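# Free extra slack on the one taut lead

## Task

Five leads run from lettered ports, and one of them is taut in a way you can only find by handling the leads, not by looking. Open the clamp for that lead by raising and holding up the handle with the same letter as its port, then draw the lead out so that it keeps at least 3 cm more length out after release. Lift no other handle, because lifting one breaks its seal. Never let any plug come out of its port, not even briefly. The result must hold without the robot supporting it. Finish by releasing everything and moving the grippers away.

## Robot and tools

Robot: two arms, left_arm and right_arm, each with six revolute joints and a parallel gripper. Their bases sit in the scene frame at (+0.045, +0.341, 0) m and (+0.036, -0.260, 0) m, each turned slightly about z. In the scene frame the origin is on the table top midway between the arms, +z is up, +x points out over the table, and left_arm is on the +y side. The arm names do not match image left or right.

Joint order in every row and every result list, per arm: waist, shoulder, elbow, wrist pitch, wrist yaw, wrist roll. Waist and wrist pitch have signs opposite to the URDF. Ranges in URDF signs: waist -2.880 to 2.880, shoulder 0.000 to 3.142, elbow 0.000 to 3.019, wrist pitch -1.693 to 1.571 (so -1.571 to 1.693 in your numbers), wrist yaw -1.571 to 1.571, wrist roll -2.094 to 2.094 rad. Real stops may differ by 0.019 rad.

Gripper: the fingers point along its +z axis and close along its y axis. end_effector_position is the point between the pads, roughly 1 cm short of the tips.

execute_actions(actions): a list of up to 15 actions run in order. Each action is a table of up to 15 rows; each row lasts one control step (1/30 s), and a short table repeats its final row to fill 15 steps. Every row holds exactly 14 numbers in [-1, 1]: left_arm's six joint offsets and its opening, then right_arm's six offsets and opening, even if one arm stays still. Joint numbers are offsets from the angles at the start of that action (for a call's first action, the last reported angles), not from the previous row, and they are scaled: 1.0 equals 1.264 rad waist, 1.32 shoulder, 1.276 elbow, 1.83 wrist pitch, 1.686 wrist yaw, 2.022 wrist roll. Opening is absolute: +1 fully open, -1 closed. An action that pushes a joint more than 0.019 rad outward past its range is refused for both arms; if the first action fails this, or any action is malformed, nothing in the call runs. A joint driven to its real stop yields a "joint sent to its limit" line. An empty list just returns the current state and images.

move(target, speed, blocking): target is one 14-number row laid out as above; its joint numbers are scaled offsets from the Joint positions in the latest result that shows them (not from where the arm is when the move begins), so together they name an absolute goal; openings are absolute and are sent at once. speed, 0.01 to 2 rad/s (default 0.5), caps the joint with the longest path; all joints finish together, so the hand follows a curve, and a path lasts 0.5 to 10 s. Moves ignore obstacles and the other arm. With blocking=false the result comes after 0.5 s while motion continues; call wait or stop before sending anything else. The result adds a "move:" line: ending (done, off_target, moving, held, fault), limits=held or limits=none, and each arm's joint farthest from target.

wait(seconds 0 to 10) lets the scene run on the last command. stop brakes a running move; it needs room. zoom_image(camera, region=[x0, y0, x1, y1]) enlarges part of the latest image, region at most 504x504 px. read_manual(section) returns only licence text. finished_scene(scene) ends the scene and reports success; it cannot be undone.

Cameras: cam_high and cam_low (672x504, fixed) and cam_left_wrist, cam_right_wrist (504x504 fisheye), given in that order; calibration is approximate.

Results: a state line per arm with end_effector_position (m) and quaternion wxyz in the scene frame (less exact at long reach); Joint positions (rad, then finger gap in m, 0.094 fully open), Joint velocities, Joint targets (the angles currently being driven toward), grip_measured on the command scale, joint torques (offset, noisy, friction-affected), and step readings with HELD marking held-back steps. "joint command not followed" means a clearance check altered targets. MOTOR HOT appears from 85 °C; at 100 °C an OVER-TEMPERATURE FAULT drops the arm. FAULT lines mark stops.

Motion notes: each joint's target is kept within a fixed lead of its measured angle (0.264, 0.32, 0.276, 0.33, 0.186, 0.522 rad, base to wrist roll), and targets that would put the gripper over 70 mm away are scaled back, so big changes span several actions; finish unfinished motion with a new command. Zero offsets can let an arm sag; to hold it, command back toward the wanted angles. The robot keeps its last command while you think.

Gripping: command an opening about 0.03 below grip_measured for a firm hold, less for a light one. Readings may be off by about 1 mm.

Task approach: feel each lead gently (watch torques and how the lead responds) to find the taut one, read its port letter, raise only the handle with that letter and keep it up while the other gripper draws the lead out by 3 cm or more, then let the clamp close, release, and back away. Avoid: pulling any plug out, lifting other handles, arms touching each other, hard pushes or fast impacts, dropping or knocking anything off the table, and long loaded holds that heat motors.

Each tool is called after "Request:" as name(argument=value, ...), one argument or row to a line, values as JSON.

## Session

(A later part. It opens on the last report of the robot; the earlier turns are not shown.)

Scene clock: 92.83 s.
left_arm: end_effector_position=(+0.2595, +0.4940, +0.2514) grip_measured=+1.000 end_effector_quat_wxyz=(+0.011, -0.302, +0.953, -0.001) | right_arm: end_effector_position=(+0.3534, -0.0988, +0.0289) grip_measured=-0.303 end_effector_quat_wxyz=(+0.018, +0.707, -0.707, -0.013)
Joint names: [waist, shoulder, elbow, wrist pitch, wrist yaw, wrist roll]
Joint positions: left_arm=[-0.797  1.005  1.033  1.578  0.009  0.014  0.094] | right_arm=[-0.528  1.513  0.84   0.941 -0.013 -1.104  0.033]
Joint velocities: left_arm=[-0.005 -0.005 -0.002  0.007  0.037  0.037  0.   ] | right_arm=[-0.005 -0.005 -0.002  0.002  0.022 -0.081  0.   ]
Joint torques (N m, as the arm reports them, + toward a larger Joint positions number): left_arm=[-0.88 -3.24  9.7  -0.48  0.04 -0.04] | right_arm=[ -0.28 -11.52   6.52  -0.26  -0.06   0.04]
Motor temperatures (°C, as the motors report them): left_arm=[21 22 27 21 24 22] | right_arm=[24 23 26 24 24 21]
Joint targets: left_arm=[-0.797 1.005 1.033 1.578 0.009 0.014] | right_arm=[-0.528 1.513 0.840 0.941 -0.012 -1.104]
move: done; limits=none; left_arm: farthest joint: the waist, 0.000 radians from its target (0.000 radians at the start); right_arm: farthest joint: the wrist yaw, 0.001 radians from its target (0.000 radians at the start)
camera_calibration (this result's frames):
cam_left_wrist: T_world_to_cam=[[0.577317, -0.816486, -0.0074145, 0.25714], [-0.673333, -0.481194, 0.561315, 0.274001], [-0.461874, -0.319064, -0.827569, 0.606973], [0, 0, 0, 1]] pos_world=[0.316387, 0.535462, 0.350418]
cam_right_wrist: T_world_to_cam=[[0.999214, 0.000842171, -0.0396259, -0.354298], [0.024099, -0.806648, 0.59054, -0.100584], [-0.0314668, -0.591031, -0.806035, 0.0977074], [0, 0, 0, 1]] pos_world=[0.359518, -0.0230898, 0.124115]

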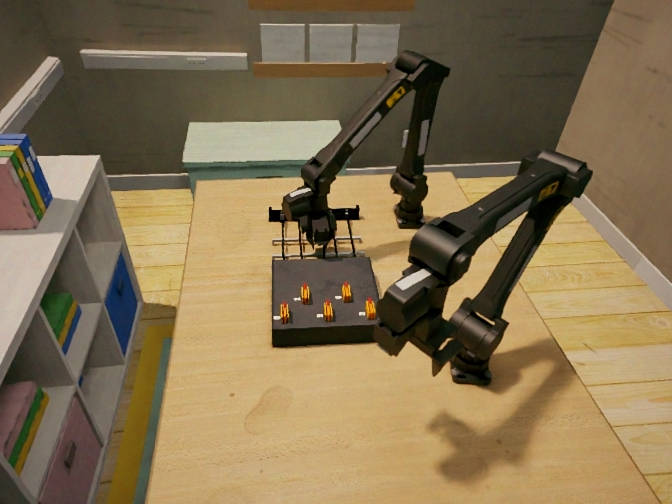

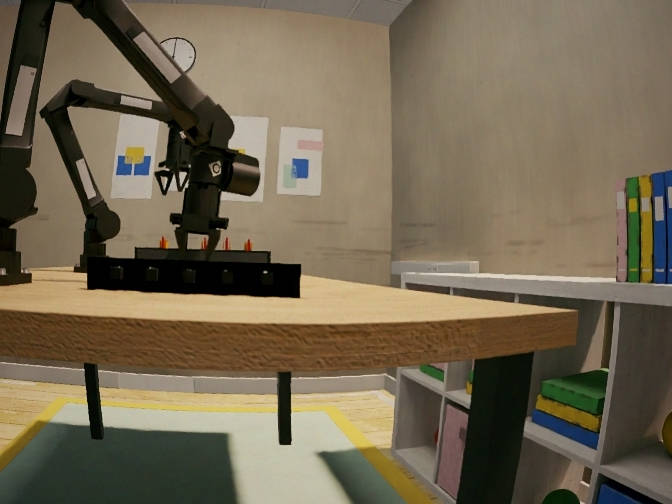

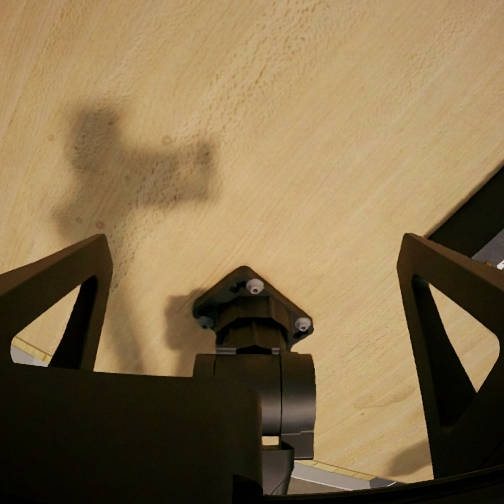

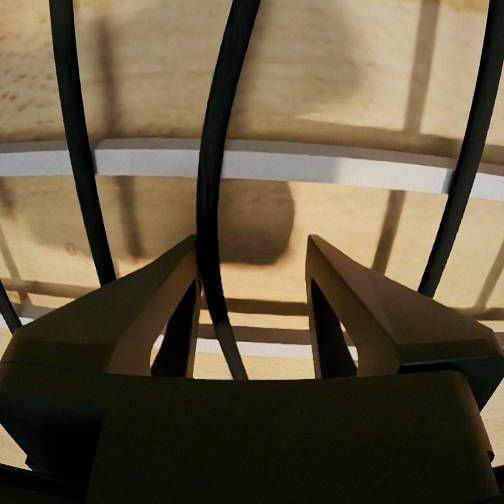

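Request:
move(
  target=[0,0,0,0,0,0,1, 0,-0.06,0.06,0.06,0,0,-0.3],
  speed=0.2,
)

Scene clock: 99.73 s.
left_arm: end_effector_position=(+0.2595, +0.4940, +0.2514) grip_measured=+1.000 end_effector_quat_wxyz=(+0.011, -0.302, +0.953, -0.001) | right_arm: end_effector_position=(+0.3508, -0.1001, +0.0638) grip_measured=-0.303 end_effector_quat_wxyz=(+0.013, +0.707, -0.707, -0.011)
Joint names: [waist, shoulder, elbow, wrist pitch, wrist yaw, wrist roll]
Joint positions: left_arm=[-0.797  1.005  1.033  1.578  0.009  0.014  0.094] | right_arm=[-0.528  1.438  0.87   1.034 -0.013 -1.104  0.033]
Joint velocities: left_arm=[ 0.005  0.005  0.012 -0.002 -0.051  0.037  0.   ] | right_arm=[-0.034  0.005  0.002  0.012 -0.007 -0.022  0.001]
Joint torques (N m, as the arm reports them, + toward a larger Joint positions number): left_arm=[-0.86 -3.24  9.7  -0.48  0.03 -0.04] | right_arm=[ -0.28 -11.6   10.32   0.53  -0.09   0.03]
Motor temperatures (°C, as the motors report them): left_arm=[21 22 27 21 24 22] | right_arm=[24 23 26 24 24 21]
Joint targets: left_arm=[-0.797 1.005 1.033 1.578 0.009 0.014] | right_arm=[-0.528 1.434 0.917 1.051 -0.013 -1.104]
move: off_target (right_arm); limits=none; left_arm: farthest joint: the waist, 0.000 radians from its target (0.000 radians at the start); right_arm: farthest joint: the elbow, 0.047 radians from its target (0.076 radians at the start)
camera_calibration (this result's frames):
cam_left_wrist: T_world_to_cam=[[0.577317, -0.816486, -0.0074145, 0.25714], [-0.673333, -0.481194, 0.561315, 0.274001], [-0.461874, -0.319064, -0.827569, 0.606973], [0, 0, 0, 1]] pos_world=[0.316387, 0.535462, 0.350418]
cam_right_wrist: T_world_to_cam=[[0.999567, 0.00101963, -0.029403, -0.351112], [0.0180812, -0.809674, 0.586601, -0.120098], [-0.0232087, -0.586878, -0.809342, 0.122705], [0, 0, 0, 1]] pos_world=[0.35598, -0.0248692, 0.159436]

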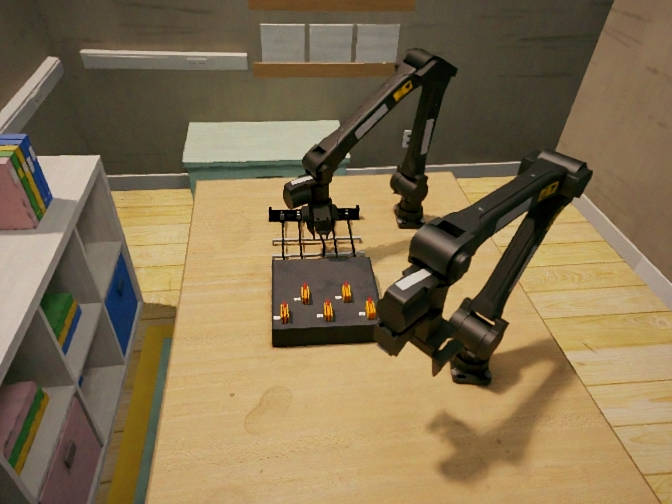

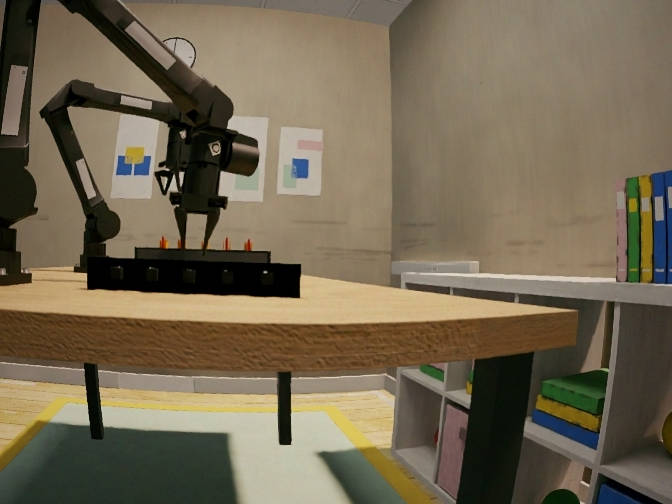

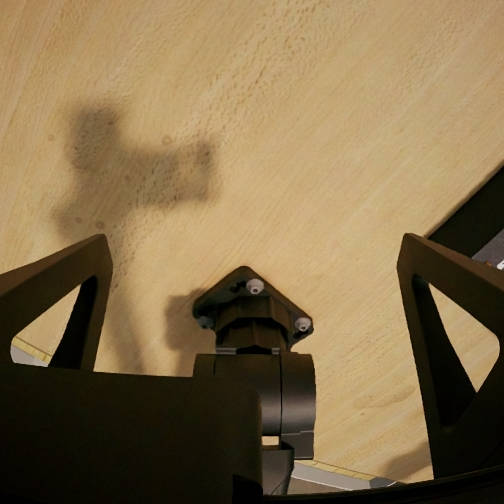

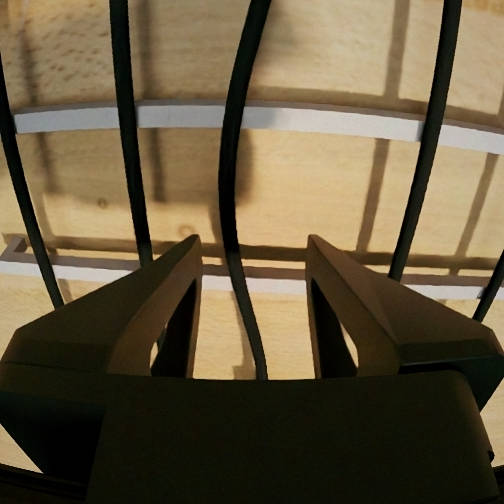

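Request:
move(
  target=[0,0,0,0,0,0,1, 0.04,0.086,0.138,-0.014,0.01,-0.03,-0.3],
  speed=0.2,
)

Scene clock: 104.17 s.
left_arm: end_effector_position=(+0.2595, +0.4940, +0.2514) grip_measured=+1.000 end_effector_quat_wxyz=(+0.011, -0.302, +0.953, -0.001) | right_arm: end_effector_position=(+0.4058, -0.0946, +0.0678) grip_measured=-0.303 end_effector_quat_wxyz=(-0.001, +0.709, -0.706, +0.001)
Joint names: [waist, shoulder, elbow, wrist pitch, wrist yaw, wrist roll]
Joint positions: left_arm=[-0.797  1.005  1.033  1.578  0.009  0.014  0.094] | right_arm=[-0.484  1.539  0.995  1.024  0.001 -1.152  0.033]
Joint velocities: left_arm=[ 0.015 -0.015 -0.007  0.002  0.022  0.037  0.   ] | right_arm=[-0.005 -0.005 -0.017  0.007 -0.022 -0.154 -0.001]
Joint torques (N m, as the arm reports them, + toward a larger Joint positions number): left_arm=[-0.85 -3.24  9.71 -0.48  0.04 -0.04] | right_arm=[  0.49 -12.56  10.69  -0.93   0.04  -0.1 ]
Motor temperatures (°C, as the motors report them): left_arm=[21 22 27 21 24 22] | right_arm=[24 23 26 24 24 21]
Joint targets: left_arm=[-0.797 1.005 1.033 1.578 0.009 0.014] | right_arm=[-0.477 1.551 1.046 1.009 0.004 -1.165]
move: off_target (right_arm); limits=none; left_arm: farthest joint: the waist, 0.000 radians from its target (0.000 radians at the start); right_arm: farthest joint: the elbow, 0.051 radians from its target (0.176 radians at the start)
camera_calibration (this result's frames):
cam_left_wrist: T_world_to_cam=[[0.577317, -0.816486, -0.0074145, 0.25714], [-0.673333, -0.481194, 0.561315, 0.274001], [-0.461874, -0.319064, -0.827569, 0.606973], [0, 0, 0, 1]] pos_world=[0.316387, 0.535462, 0.350418]
cam_right_wrist: T_world_to_cam=[[0.999953, 0.00620508, 0.00746563, -0.408132], [0.000671801, -0.811434, 0.584444, -0.111954], [0.00968439, -0.584412, -0.8114, 0.117431], [0, 0, 0, 1]] pos_world=[0.40705, -0.0196824, 0.163761]

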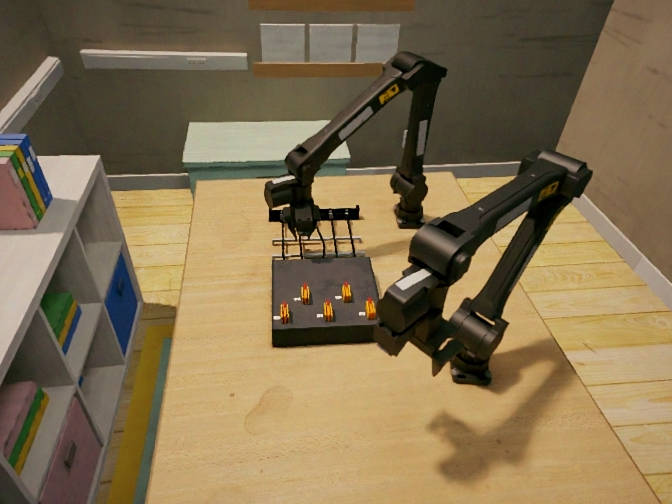

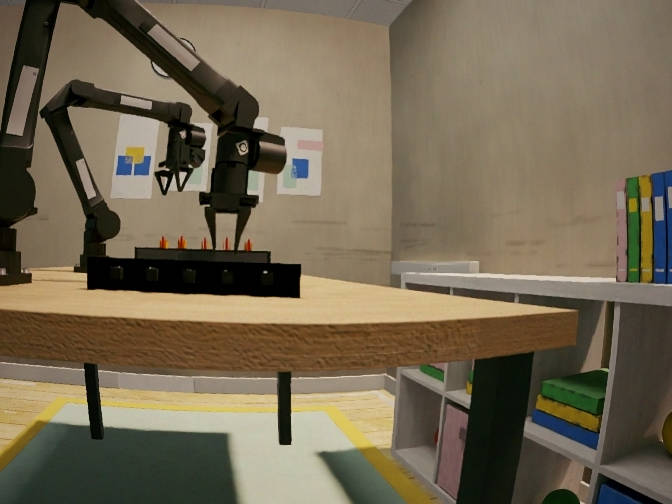

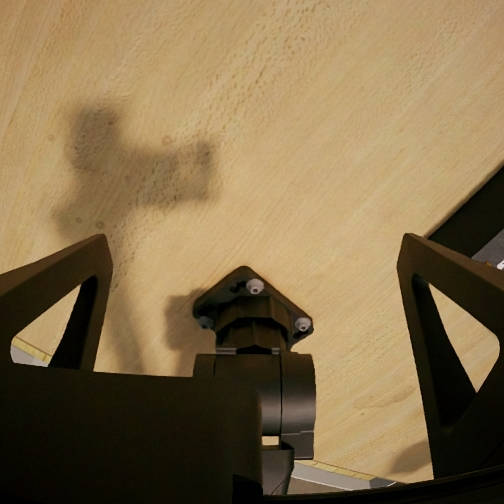

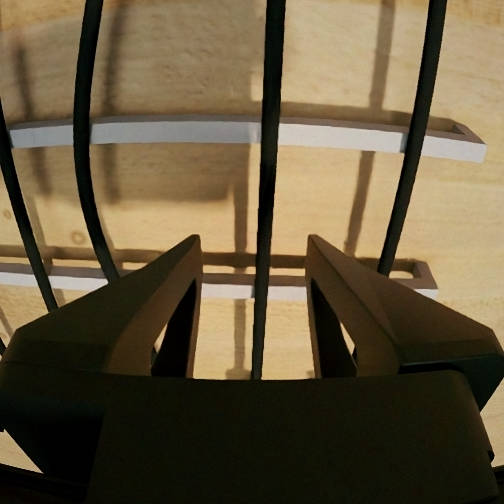

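Request:
move(
  target=[0,0,0,0,0,0,1, 0,0.058,-0.038,-0.069,0,0,-0.3],
  speed=0.2,
)

Scene clock: 107.93 s.
left_arm: end_effector_position=(+0.2595, +0.4940, +0.2514) grip_measured=+1.000 end_effector_quat_wxyz=(+0.011, -0.302, +0.953, -0.001) | right_arm: end_effector_position=(+0.4097, -0.0929, +0.0303) grip_measured=-0.303 end_effector_quat_wxyz=(-0.004, +0.709, -0.705, +0.002)
Joint names: [waist, shoulder, elbow, wrist pitch, wrist yaw, wrist roll]
Joint positions: left_arm=[-0.797  1.005  1.033  1.578  0.009  0.014  0.094] | right_arm=[-0.484  1.606  0.958  0.915  0.001 -1.153  0.033]
Joint velocities: left_arm=[ 0.005 -0.005 -0.002  0.007 -0.051 -0.066  0.   ] | right_arm=[ 0.005 -0.015  0.012  0.007 -0.095  0.051 -0.   ]
Joint torques (N m, as the arm reports them, + toward a larger Joint positions number): left_arm=[-0.84 -3.23  9.7  -0.48  0.03 -0.04] | right_arm=[ -0.14 -13.11   5.81  -1.13  -0.05   0.08]
Motor temperatures (°C, as the motors report them): left_arm=[21 22 27 21 24 22] | right_arm=[24 23 27 24 24 21]
Joint targets: left_arm=[-0.797 1.005 1.033 1.578 0.009 0.014] | right_arm=[-0.484 1.615 0.947 0.898 0.001 -1.153]
move: done; limits=none; left_arm: farthest joint: the waist, 0.000 radians from its target (0.000 radians at the start); right_arm: farthest joint: the wrist pitch, 0.017 radians from its target (0.126 radians at the start)
camera_calibration (this result's frames):
cam_left_wrist: T_world_to_cam=[[0.577317, -0.816486, -0.0074145, 0.25714], [-0.673333, -0.481194, 0.561315, 0.274001], [-0.461874, -0.319064, -0.827569, 0.606973], [0, 0, 0, 1]] pos_world=[0.316387, 0.535462, 0.350418]
cam_right_wrist: T_world_to_cam=[[0.999908, 0.00695005, 0.0116533, -0.411759], [-0.00114596, -0.812528, 0.582921, -0.087937], [0.01352, -0.582881, -0.812445, 0.0865767], [0, 0, 0, 1]] pos_world=[0.41045, -0.0181256, 0.126397]

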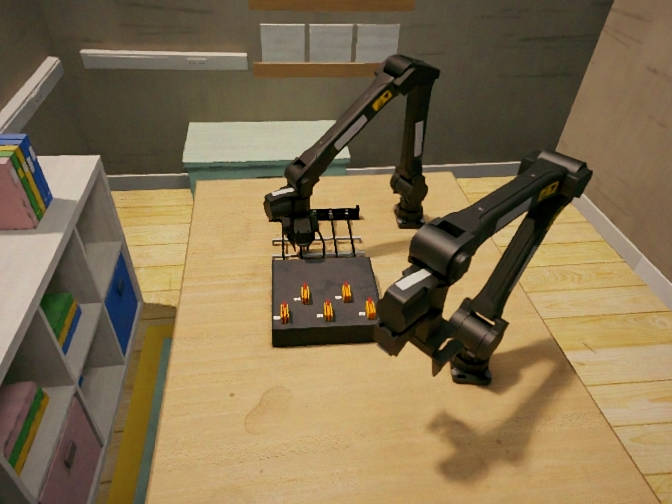

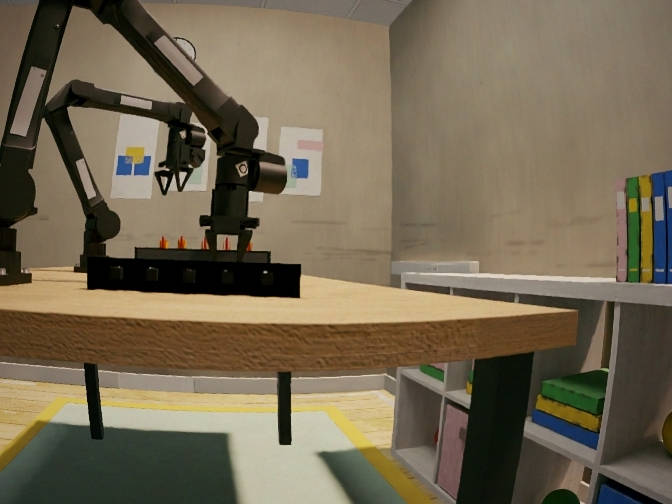

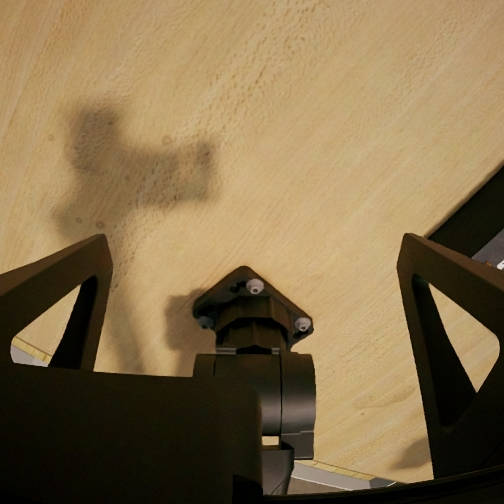

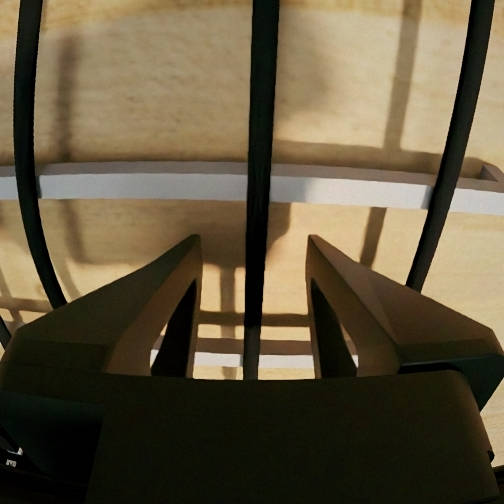

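Request:
move(
  target=[0,0,0,0,0,0,1, 0,0,0,0,0,0,-0.94],
)

Request:
move(
  target=[0,0,0,0,0,0,1, 0.048,0,0,0.026,0,0,-0.94],
  speed=0.04,
)

Scene clock: 110.57 s.
left_arm: end_effector_position=(+0.2595, +0.4940, +0.2514) grip_measured=+1.000 end_effector_quat_wxyz=(+0.011, -0.302, +0.953, -0.001) | right_arm: end_effector_position=(+0.4097, -0.0929, +0.0303) grip_measured=-0.912 end_effector_quat_wxyz=(-0.004, +0.709, -0.705, +0.002)
Joint names: [waist, shoulder, elbow, wrist pitch, wrist yaw, wrist roll]
Joint positions: left_arm=[-0.797  1.005  1.033  1.578  0.009  0.014  0.094] | right_arm=[-0.484  1.606  0.958  0.915  0.001 -1.153  0.004]
Joint velocities: left_arm=[ 0.005 -0.005 -0.002  0.017 -0.037  0.037  0.   ] | right_arm=[-0.015 -0.005 -0.002 -0.007  0.007 -0.022 -0.   ]
Joint torques (N m, as the arm reports them, + toward a larger Joint positions number): left_arm=[-0.88 -3.21  9.7  -0.48  0.03 -0.04] | right_arm=[  0.24 -13.85   6.7   -0.23  -0.07   0.06]
Motor temperatures (°C, as the motors report them): left_arm=[21 22 27 21 24 22] | right_arm=[24 23 26 24 24 21]
Joint targets: left_arm=[-0.797 1.005 1.033 1.578 0.009 0.014] | right_arm=[-0.484 1.606 0.958 0.915 0.001 -1.153]
move: done; limits=none; left_arm: farthest joint: the waist, 0.000 radians from its target (0.000 radians at the start); right_arm: farthest joint: the waist, 0.000 radians from its target (0.000 radians at the start)
camera_calibration (this result's frames):
cam_left_wrist: T_world_to_cam=[[0.577317, -0.816486, -0.0074145, 0.25714], [-0.673333, -0.481194, 0.561315, 0.274001], [-0.461874, -0.319064, -0.827569, 0.606973], [0, 0, 0, 1]] pos_world=[0.316387, 0.535462, 0.350418]
cam_right_wrist: T_world_to_cam=[[0.999908, 0.00695005, 0.0116533, -0.411759], [-0.00114596, -0.812528, 0.582921, -0.087937], [0.01352, -0.582881, -0.812445, 0.0865767], [0, 0, 0, 1]] pos_world=[0.41045, -0.0181256, 0.126397]

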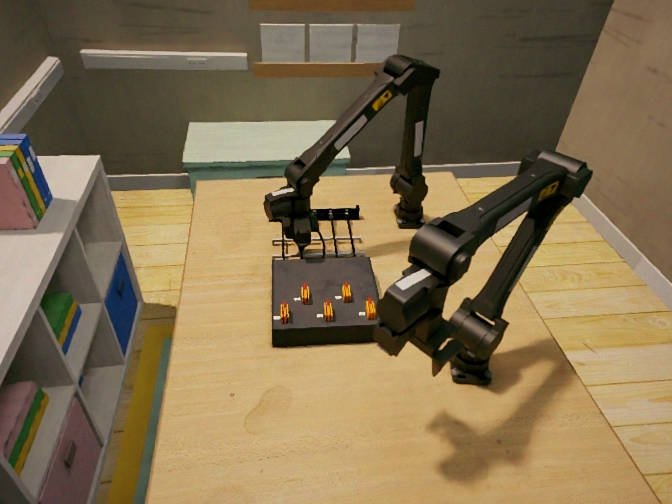

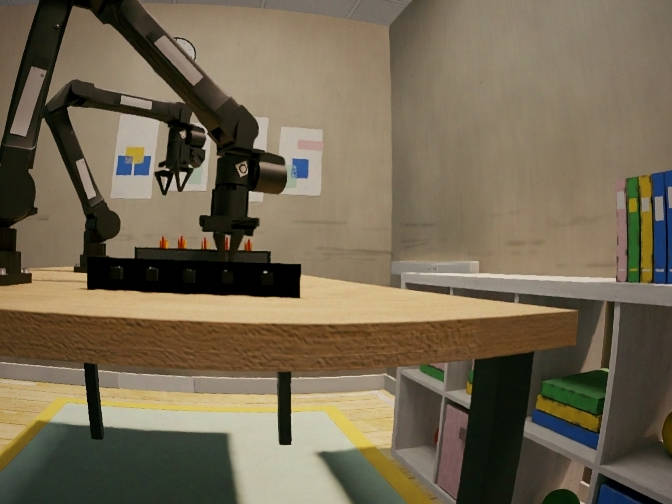

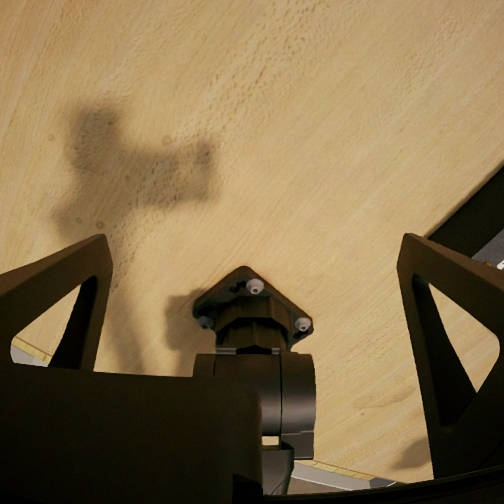

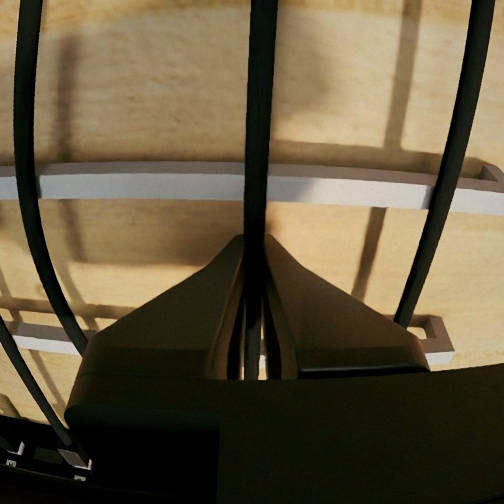

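Scene clock: 112.33 s.
left_arm: end_effector_position=(+0.2595, +0.4940, +0.2514) grip_measured=+1.000 end_effector_quat_wxyz=(+0.011, -0.302, +0.953, -0.001) | right_arm: end_effector_position=(+0.4088, -0.1049, +0.0303) grip_measured=-0.912 end_effector_quat_wxyz=(+0.004, +0.697, -0.717, -0.010)
Joint names: [waist, shoulder, elbow, wrist pitch, wrist yaw, wrist roll]
Joint positions: left_arm=[-0.797  1.005  1.033  1.578  0.009  0.014  0.094] | right_arm=[-0.451  1.606  0.958  0.938 -0.015 -1.153  0.004]
Joint velocities: left_arm=[ 0.005 -0.005 -0.002 -0.002  0.051  0.051  0.   ] | right_arm=[-0.005  0.005 -0.002 -0.007 -0.051 -0.007 -0.001]
Joint torques (N m, as the arm reports them, + toward a larger Joint positions number): left_arm=[-0.85 -3.24  9.7  -0.48  0.04 -0.04] | right_arm=[  1.59 -13.53   6.58   0.93   0.57   0.04]
Motor temperatures (°C, as the motors report them): left_arm=[21 22 27 21 24 22] | right_arm=[24 23 26 24 24 21]
Joint targets: left_arm=[-0.797 1.005 1.033 1.578 0.009 0.014] | right_arm=[-0.424 1.606 0.958 0.963 0.001 -1.153]
move: off_target (right_arm); limits=none; left_arm: farthest joint: the waist, 0.000 radians from its target (0.000 radians at the start); right_arm: farthest joint: the waist, 0.028 radians from its target (0.061 radians at the start)
camera_calibration (this result's frames):
cam_left_wrist: T_world_to_cam=[[0.577317, -0.816486, -0.0074145, 0.25714], [-0.673333, -0.481194, 0.561315, 0.274001], [-0.461874, -0.319064, -0.827569, 0.606973], [0, 0, 0, 1]] pos_world=[0.316387, 0.535462, 0.350418]
cam_right_wrist: T_world_to_cam=[[0.999534, -0.026276, -0.0155612, -0.413344], [-0.0124484, -0.815887, 0.578077, -0.0932855], [-0.0278857, -0.577614, -0.815834, 0.0972216], [0, 0, 0, 1]] pos_world=[0.414701, -0.0308149, 0.126811]

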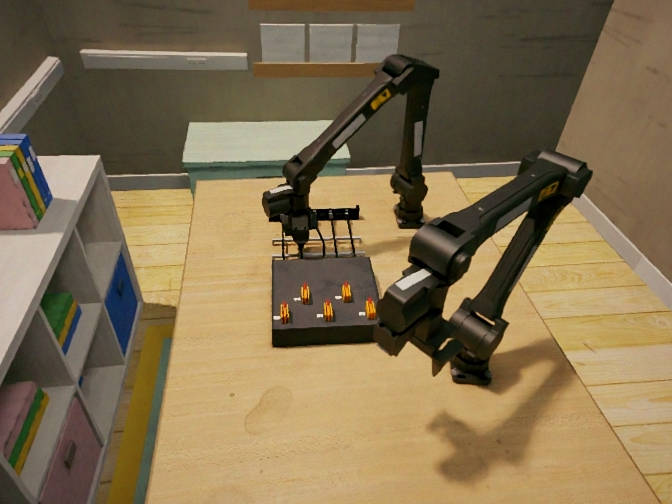

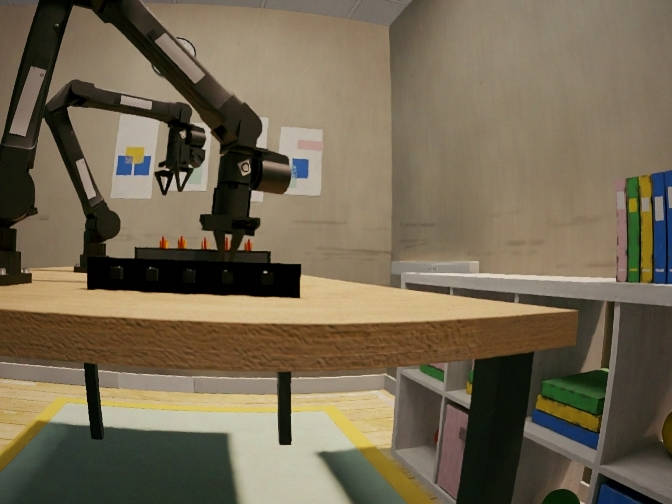

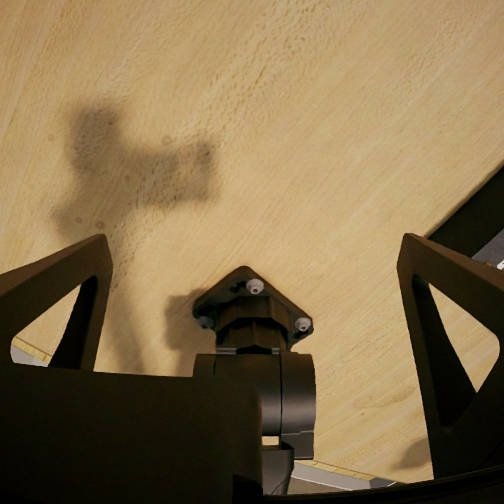

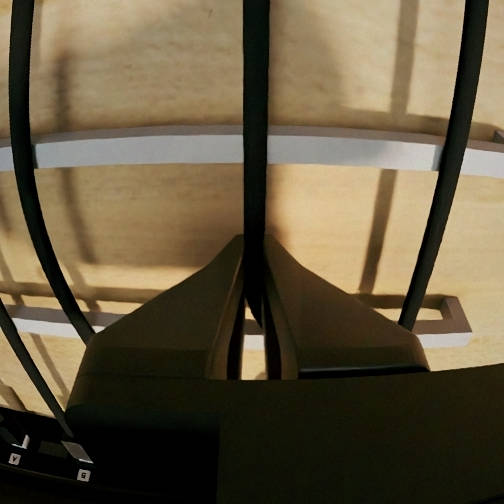

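Request:
move(
  target=[0,0,0,0,0,0,1, -0.022,0,0,-0.016,0.01,0,-0.94],
  speed=0.05,
)

Request:
move(
  target=[0,0,0,0,0,0,1, 0,0,0,0,0,0,-0.3],
)

Request:
move(
  target=[0,0,0,0,0,0,1, 0,-0.052,0.07,0.065,0,0,-0.3],
  speed=0.2,
)

Scene clock: 119.40 s.
left_arm: end_effector_position=(+0.2595, +0.4940, +0.2514) grip_measured=+1.000 end_effector_quat_wxyz=(+0.011, -0.302, +0.953, -0.001) | right_arm: end_effector_position=(+0.4088, -0.0954, +0.0303) grip_measured=-0.912 end_effector_quat_wxyz=(-0.001, +0.706, -0.708, -0.003)
Joint names: [waist, shoulder, elbow, wrist pitch, wrist yaw, wrist roll]
Joint positions: left_arm=[-0.797  1.005  1.033  1.578  0.009  0.014  0.094] | right_arm=[-0.476  1.606  0.958  0.922 -0.007 -1.153  0.004]
Joint velocities: left_arm=[ 0.015 -0.005  0.017 -0.002  0.037  0.037  0.   ] | right_arm=[ 0.005  0.005 -0.012 -0.002  0.022  0.066 -0.   ]
Joint torques (N m, as the arm reports them, + toward a larger Joint positions number): left_arm=[-0.84 -3.23  9.7  -0.48  0.04 -0.04] | right_arm=[ -0.18 -13.6    6.58  -0.88   0.27   0.05]
Motor temperatures (°C, as the motors report them): left_arm=[21 22 27 21 24 22] | right_arm=[24 23 26 24 24 21]
Joint targets: left_arm=[-0.797 1.005 1.033 1.578 0.009 0.014] | right_arm=[-0.479 1.606 0.958 0.908 0.001 -1.153]
move: done; limits=none; left_arm: farthest joint: the waist, 0.000 radians from its target (0.000 radians at the start); right_arm: farthest joint: the wrist pitch, 0.014 radians from its target (0.029 radians at the start)
camera_calibration (this result's frames):
cam_left_wrist: T_world_to_cam=[[0.577317, -0.816486, -0.0074145, 0.25714], [-0.673333, -0.481194, 0.561315, 0.274001], [-0.461874, -0.319064, -0.827569, 0.606973], [0, 0, 0, 1]] pos_world=[0.316387, 0.535462, 0.350418]
cam_right_wrist: T_world_to_cam=[[0.999998, -0.00105574, 0.00194108, -0.411418], [-0.00198545, -0.814853, 0.579664, -0.0897615], [0.000969721, -0.579666, -0.814854, 0.0906299], [0, 0, 0, 1]] pos_world=[0.411151, -0.0210417, 0.12668]

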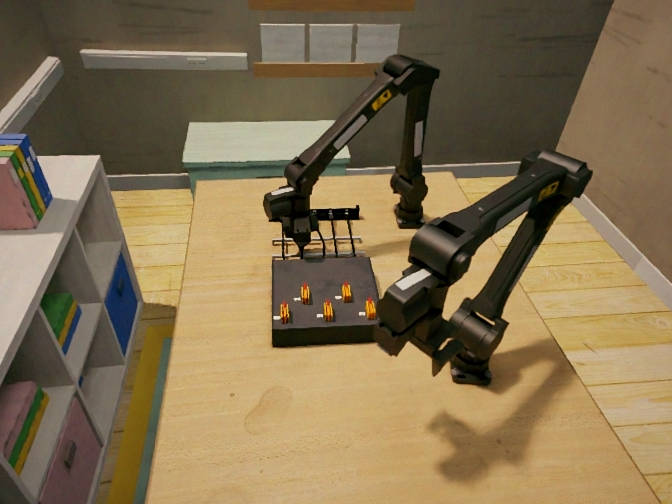

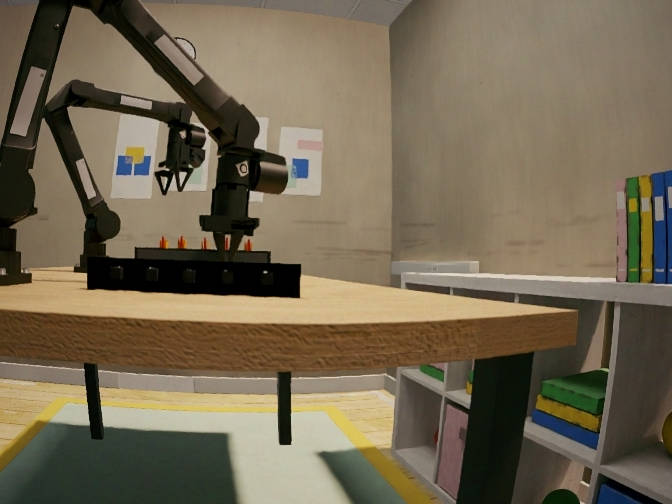

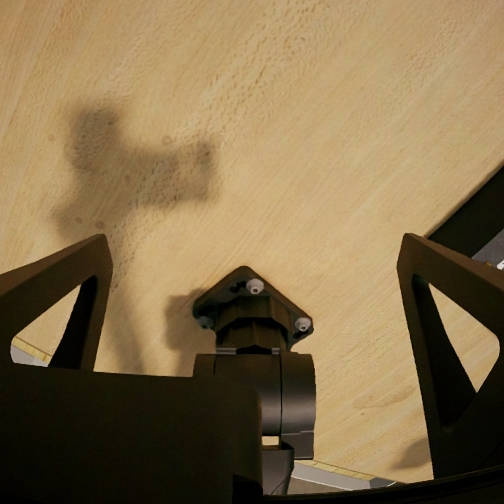

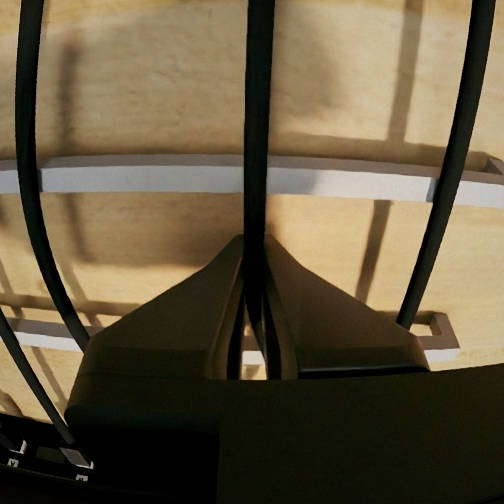

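Scene clock: 119.90 s.
left_arm: end_effector_position=(+0.2595, +0.4940, +0.2514) grip_measured=+1.000 end_effector_quat_wxyz=(+0.011, -0.302, +0.953, -0.001) | right_arm: end_effector_position=(+0.4088, -0.0954, +0.0303) grip_measured=-0.303 end_effector_quat_wxyz=(-0.002, +0.706, -0.708, -0.003)
Joint names: [waist, shoulder, elbow, wrist pitch, wrist yaw, wrist roll]
Joint positions: left_arm=[-0.797  1.005  1.033  1.578  0.009  0.014  0.094] | right_arm=[-0.476  1.606  0.958  0.922 -0.007 -1.153  0.033]
Joint velocities: left_arm=[ 0.005 -0.015  0.012  0.017 -0.037 -0.037  0.   ] | right_arm=[ 0.015 -0.024  0.002  0.002 -0.037  0.007  0.   ]
Joint torques (N m, as the arm reports them, + toward a larger Joint positions number): left_arm=[-0.86 -3.25  9.7  -0.47  0.04 -0.04] | right_arm=[ -0.11 -13.75   6.68  -0.23  -0.06   0.04]
Motor temperatures (°C, as the motors report them): left_arm=[21 22 27 21 24 22] | right_arm=[24 23 26 24 24 21]
Joint targets: left_arm=[-0.797 1.005 1.033 1.578 0.009 0.014] | right_arm=[-0.476 1.606 0.958 0.922 -0.007 -1.153]
move: done; limits=none; left_arm: farthest joint: the waist, 0.000 radians from its target (0.000 radians at the start); right_arm: farthest joint: the waist, 0.000 radians from its target (0.000 radians at the start)
camera_calibration (this result's frames):
cam_left_wrist: T_world_to_cam=[[0.577317, -0.816486, -0.0074145, 0.25714], [-0.673333, -0.481194, 0.561315, 0.274001], [-0.461874, -0.319064, -0.827569, 0.606973], [0, 0, 0, 1]] pos_world=[0.316387, 0.535462, 0.350418]
cam_right_wrist: T_world_to_cam=[[0.999998, -0.00105616, 0.00178696, -0.411387], [-0.00189616, -0.815056, 0.579379, -0.0897601], [0.000844556, -0.579381, -0.815056, 0.0907496], [0, 0, 0, 1]] pos_world=[0.411139, -0.0210154, 0.126706]

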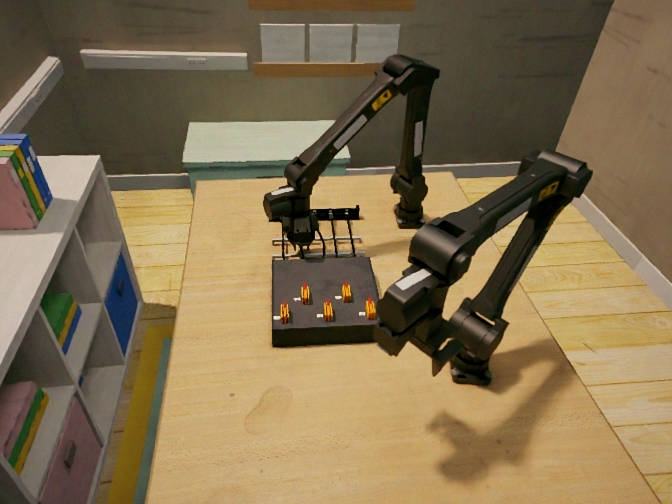

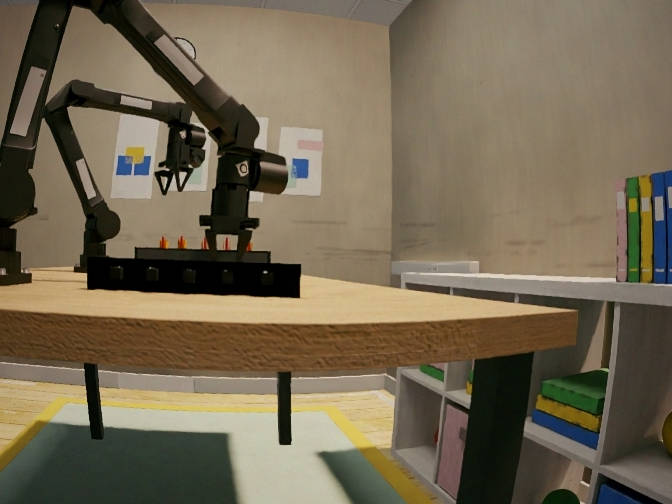

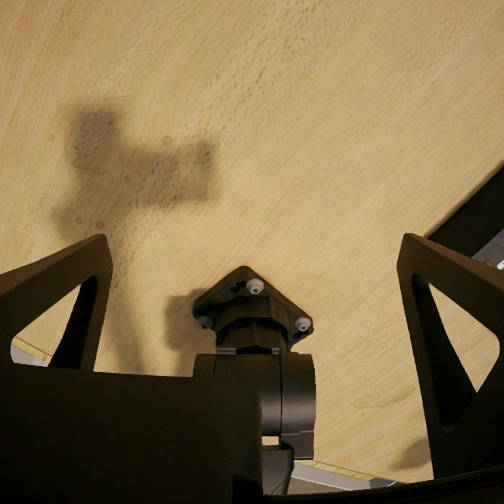

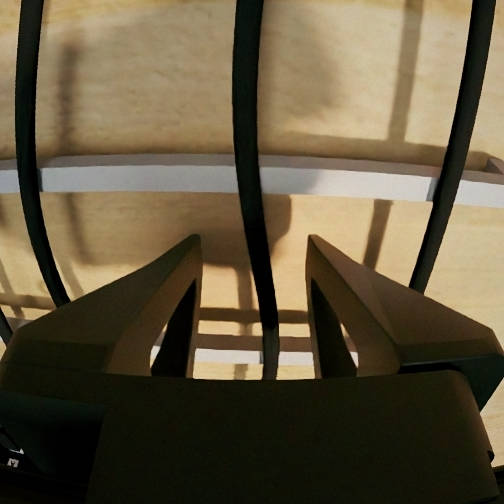

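Scene clock: 120.93 s.
left_arm: end_effector_position=(+0.2595, +0.4940, +0.2514) grip_measured=+1.000 end_effector_quat_wxyz=(+0.011, -0.302, +0.953, -0.001) | right_arm: end_effector_position=(+0.4082, -0.0956, +0.0688) grip_measured=-0.303 end_effector_quat_wxyz=(-0.004, +0.706, -0.708, -0.002)
Joint names: [waist, shoulder, elbow, wrist pitch, wrist yaw, wrist roll]
Joint positions: left_arm=[-0.797  1.005  1.033  1.578  0.009  0.014  0.094] | right_arm=[-0.476  1.54   1.     1.025 -0.007 -1.153  0.033]
Joint velocities: left_arm=[ 0.005 -0.015 -0.012  0.002 -0.037  0.066  0.   ] | right_arm=[ 0.015 -0.024 -0.002 -0.002  0.022 -0.007 -0.   ]
Joint torques (N m, as the arm reports them, + toward a larger Joint positions number): left_arm=[-0.86 -3.23  9.7  -0.47  0.03 -0.04] | right_arm=[ -0.15 -13.38  10.49   0.48  -0.08   0.04]
Motor temperatures (°C, as the motors report them): left_arm=[21 22 27 21 24 22] | right_arm=[24 23 26 24 24 21]
Joint targets: left_arm=[-0.797 1.005 1.033 1.578 0.009 0.014] | right_arm=[-0.476 1.537 1.048 1.042 -0.007 -1.153]
move: off_target (right_arm); limits=none; left_arm: farthest joint: the waist, 0.000 radians from its target (0.000 radians at the start); right_arm: farthest joint: the elbow, 0.047 radians from its target (0.089 radians at the start)
camera_calibration (this result's frames):
cam_left_wrist: T_world_to_cam=[[0.577317, -0.816486, -0.0074145, 0.25714], [-0.673333, -0.481194, 0.561315, 0.274001], [-0.461874, -0.319064, -0.827569, 0.606973], [0, 0, 0, 1]] pos_world=[0.316387, 0.535462, 0.350418]
cam_right_wrist: T_world_to_cam=[[0.999979, -0.00106427, 0.00632337, -0.411187], [-0.00452199, -0.816212, 0.577735, -0.111231], [0.00454635, -0.577751, -0.8162, 0.120751], [0, 0, 0, 1]] pos_world=[0.410126, -0.0214615, 0.165419]

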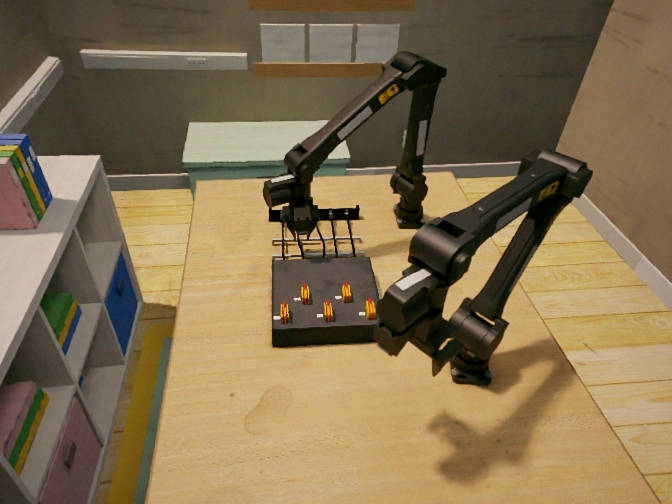

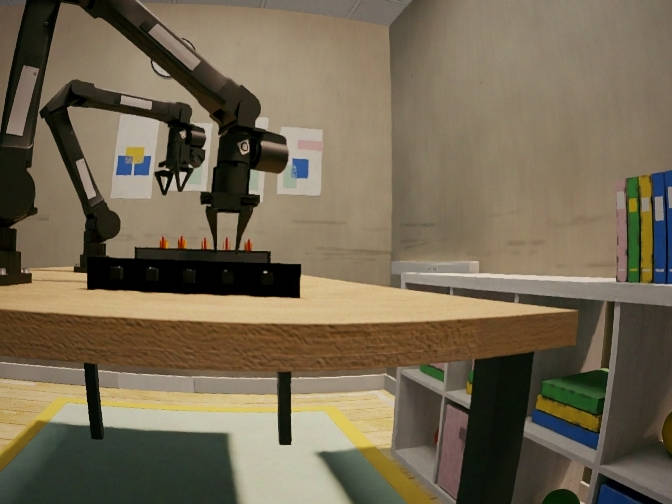

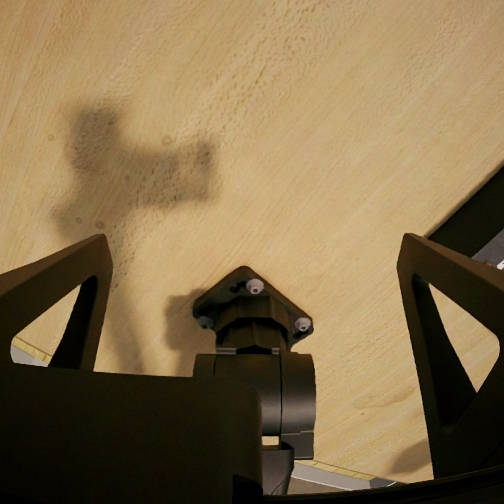

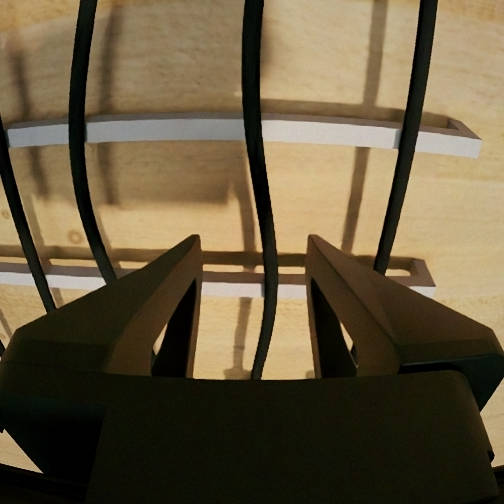

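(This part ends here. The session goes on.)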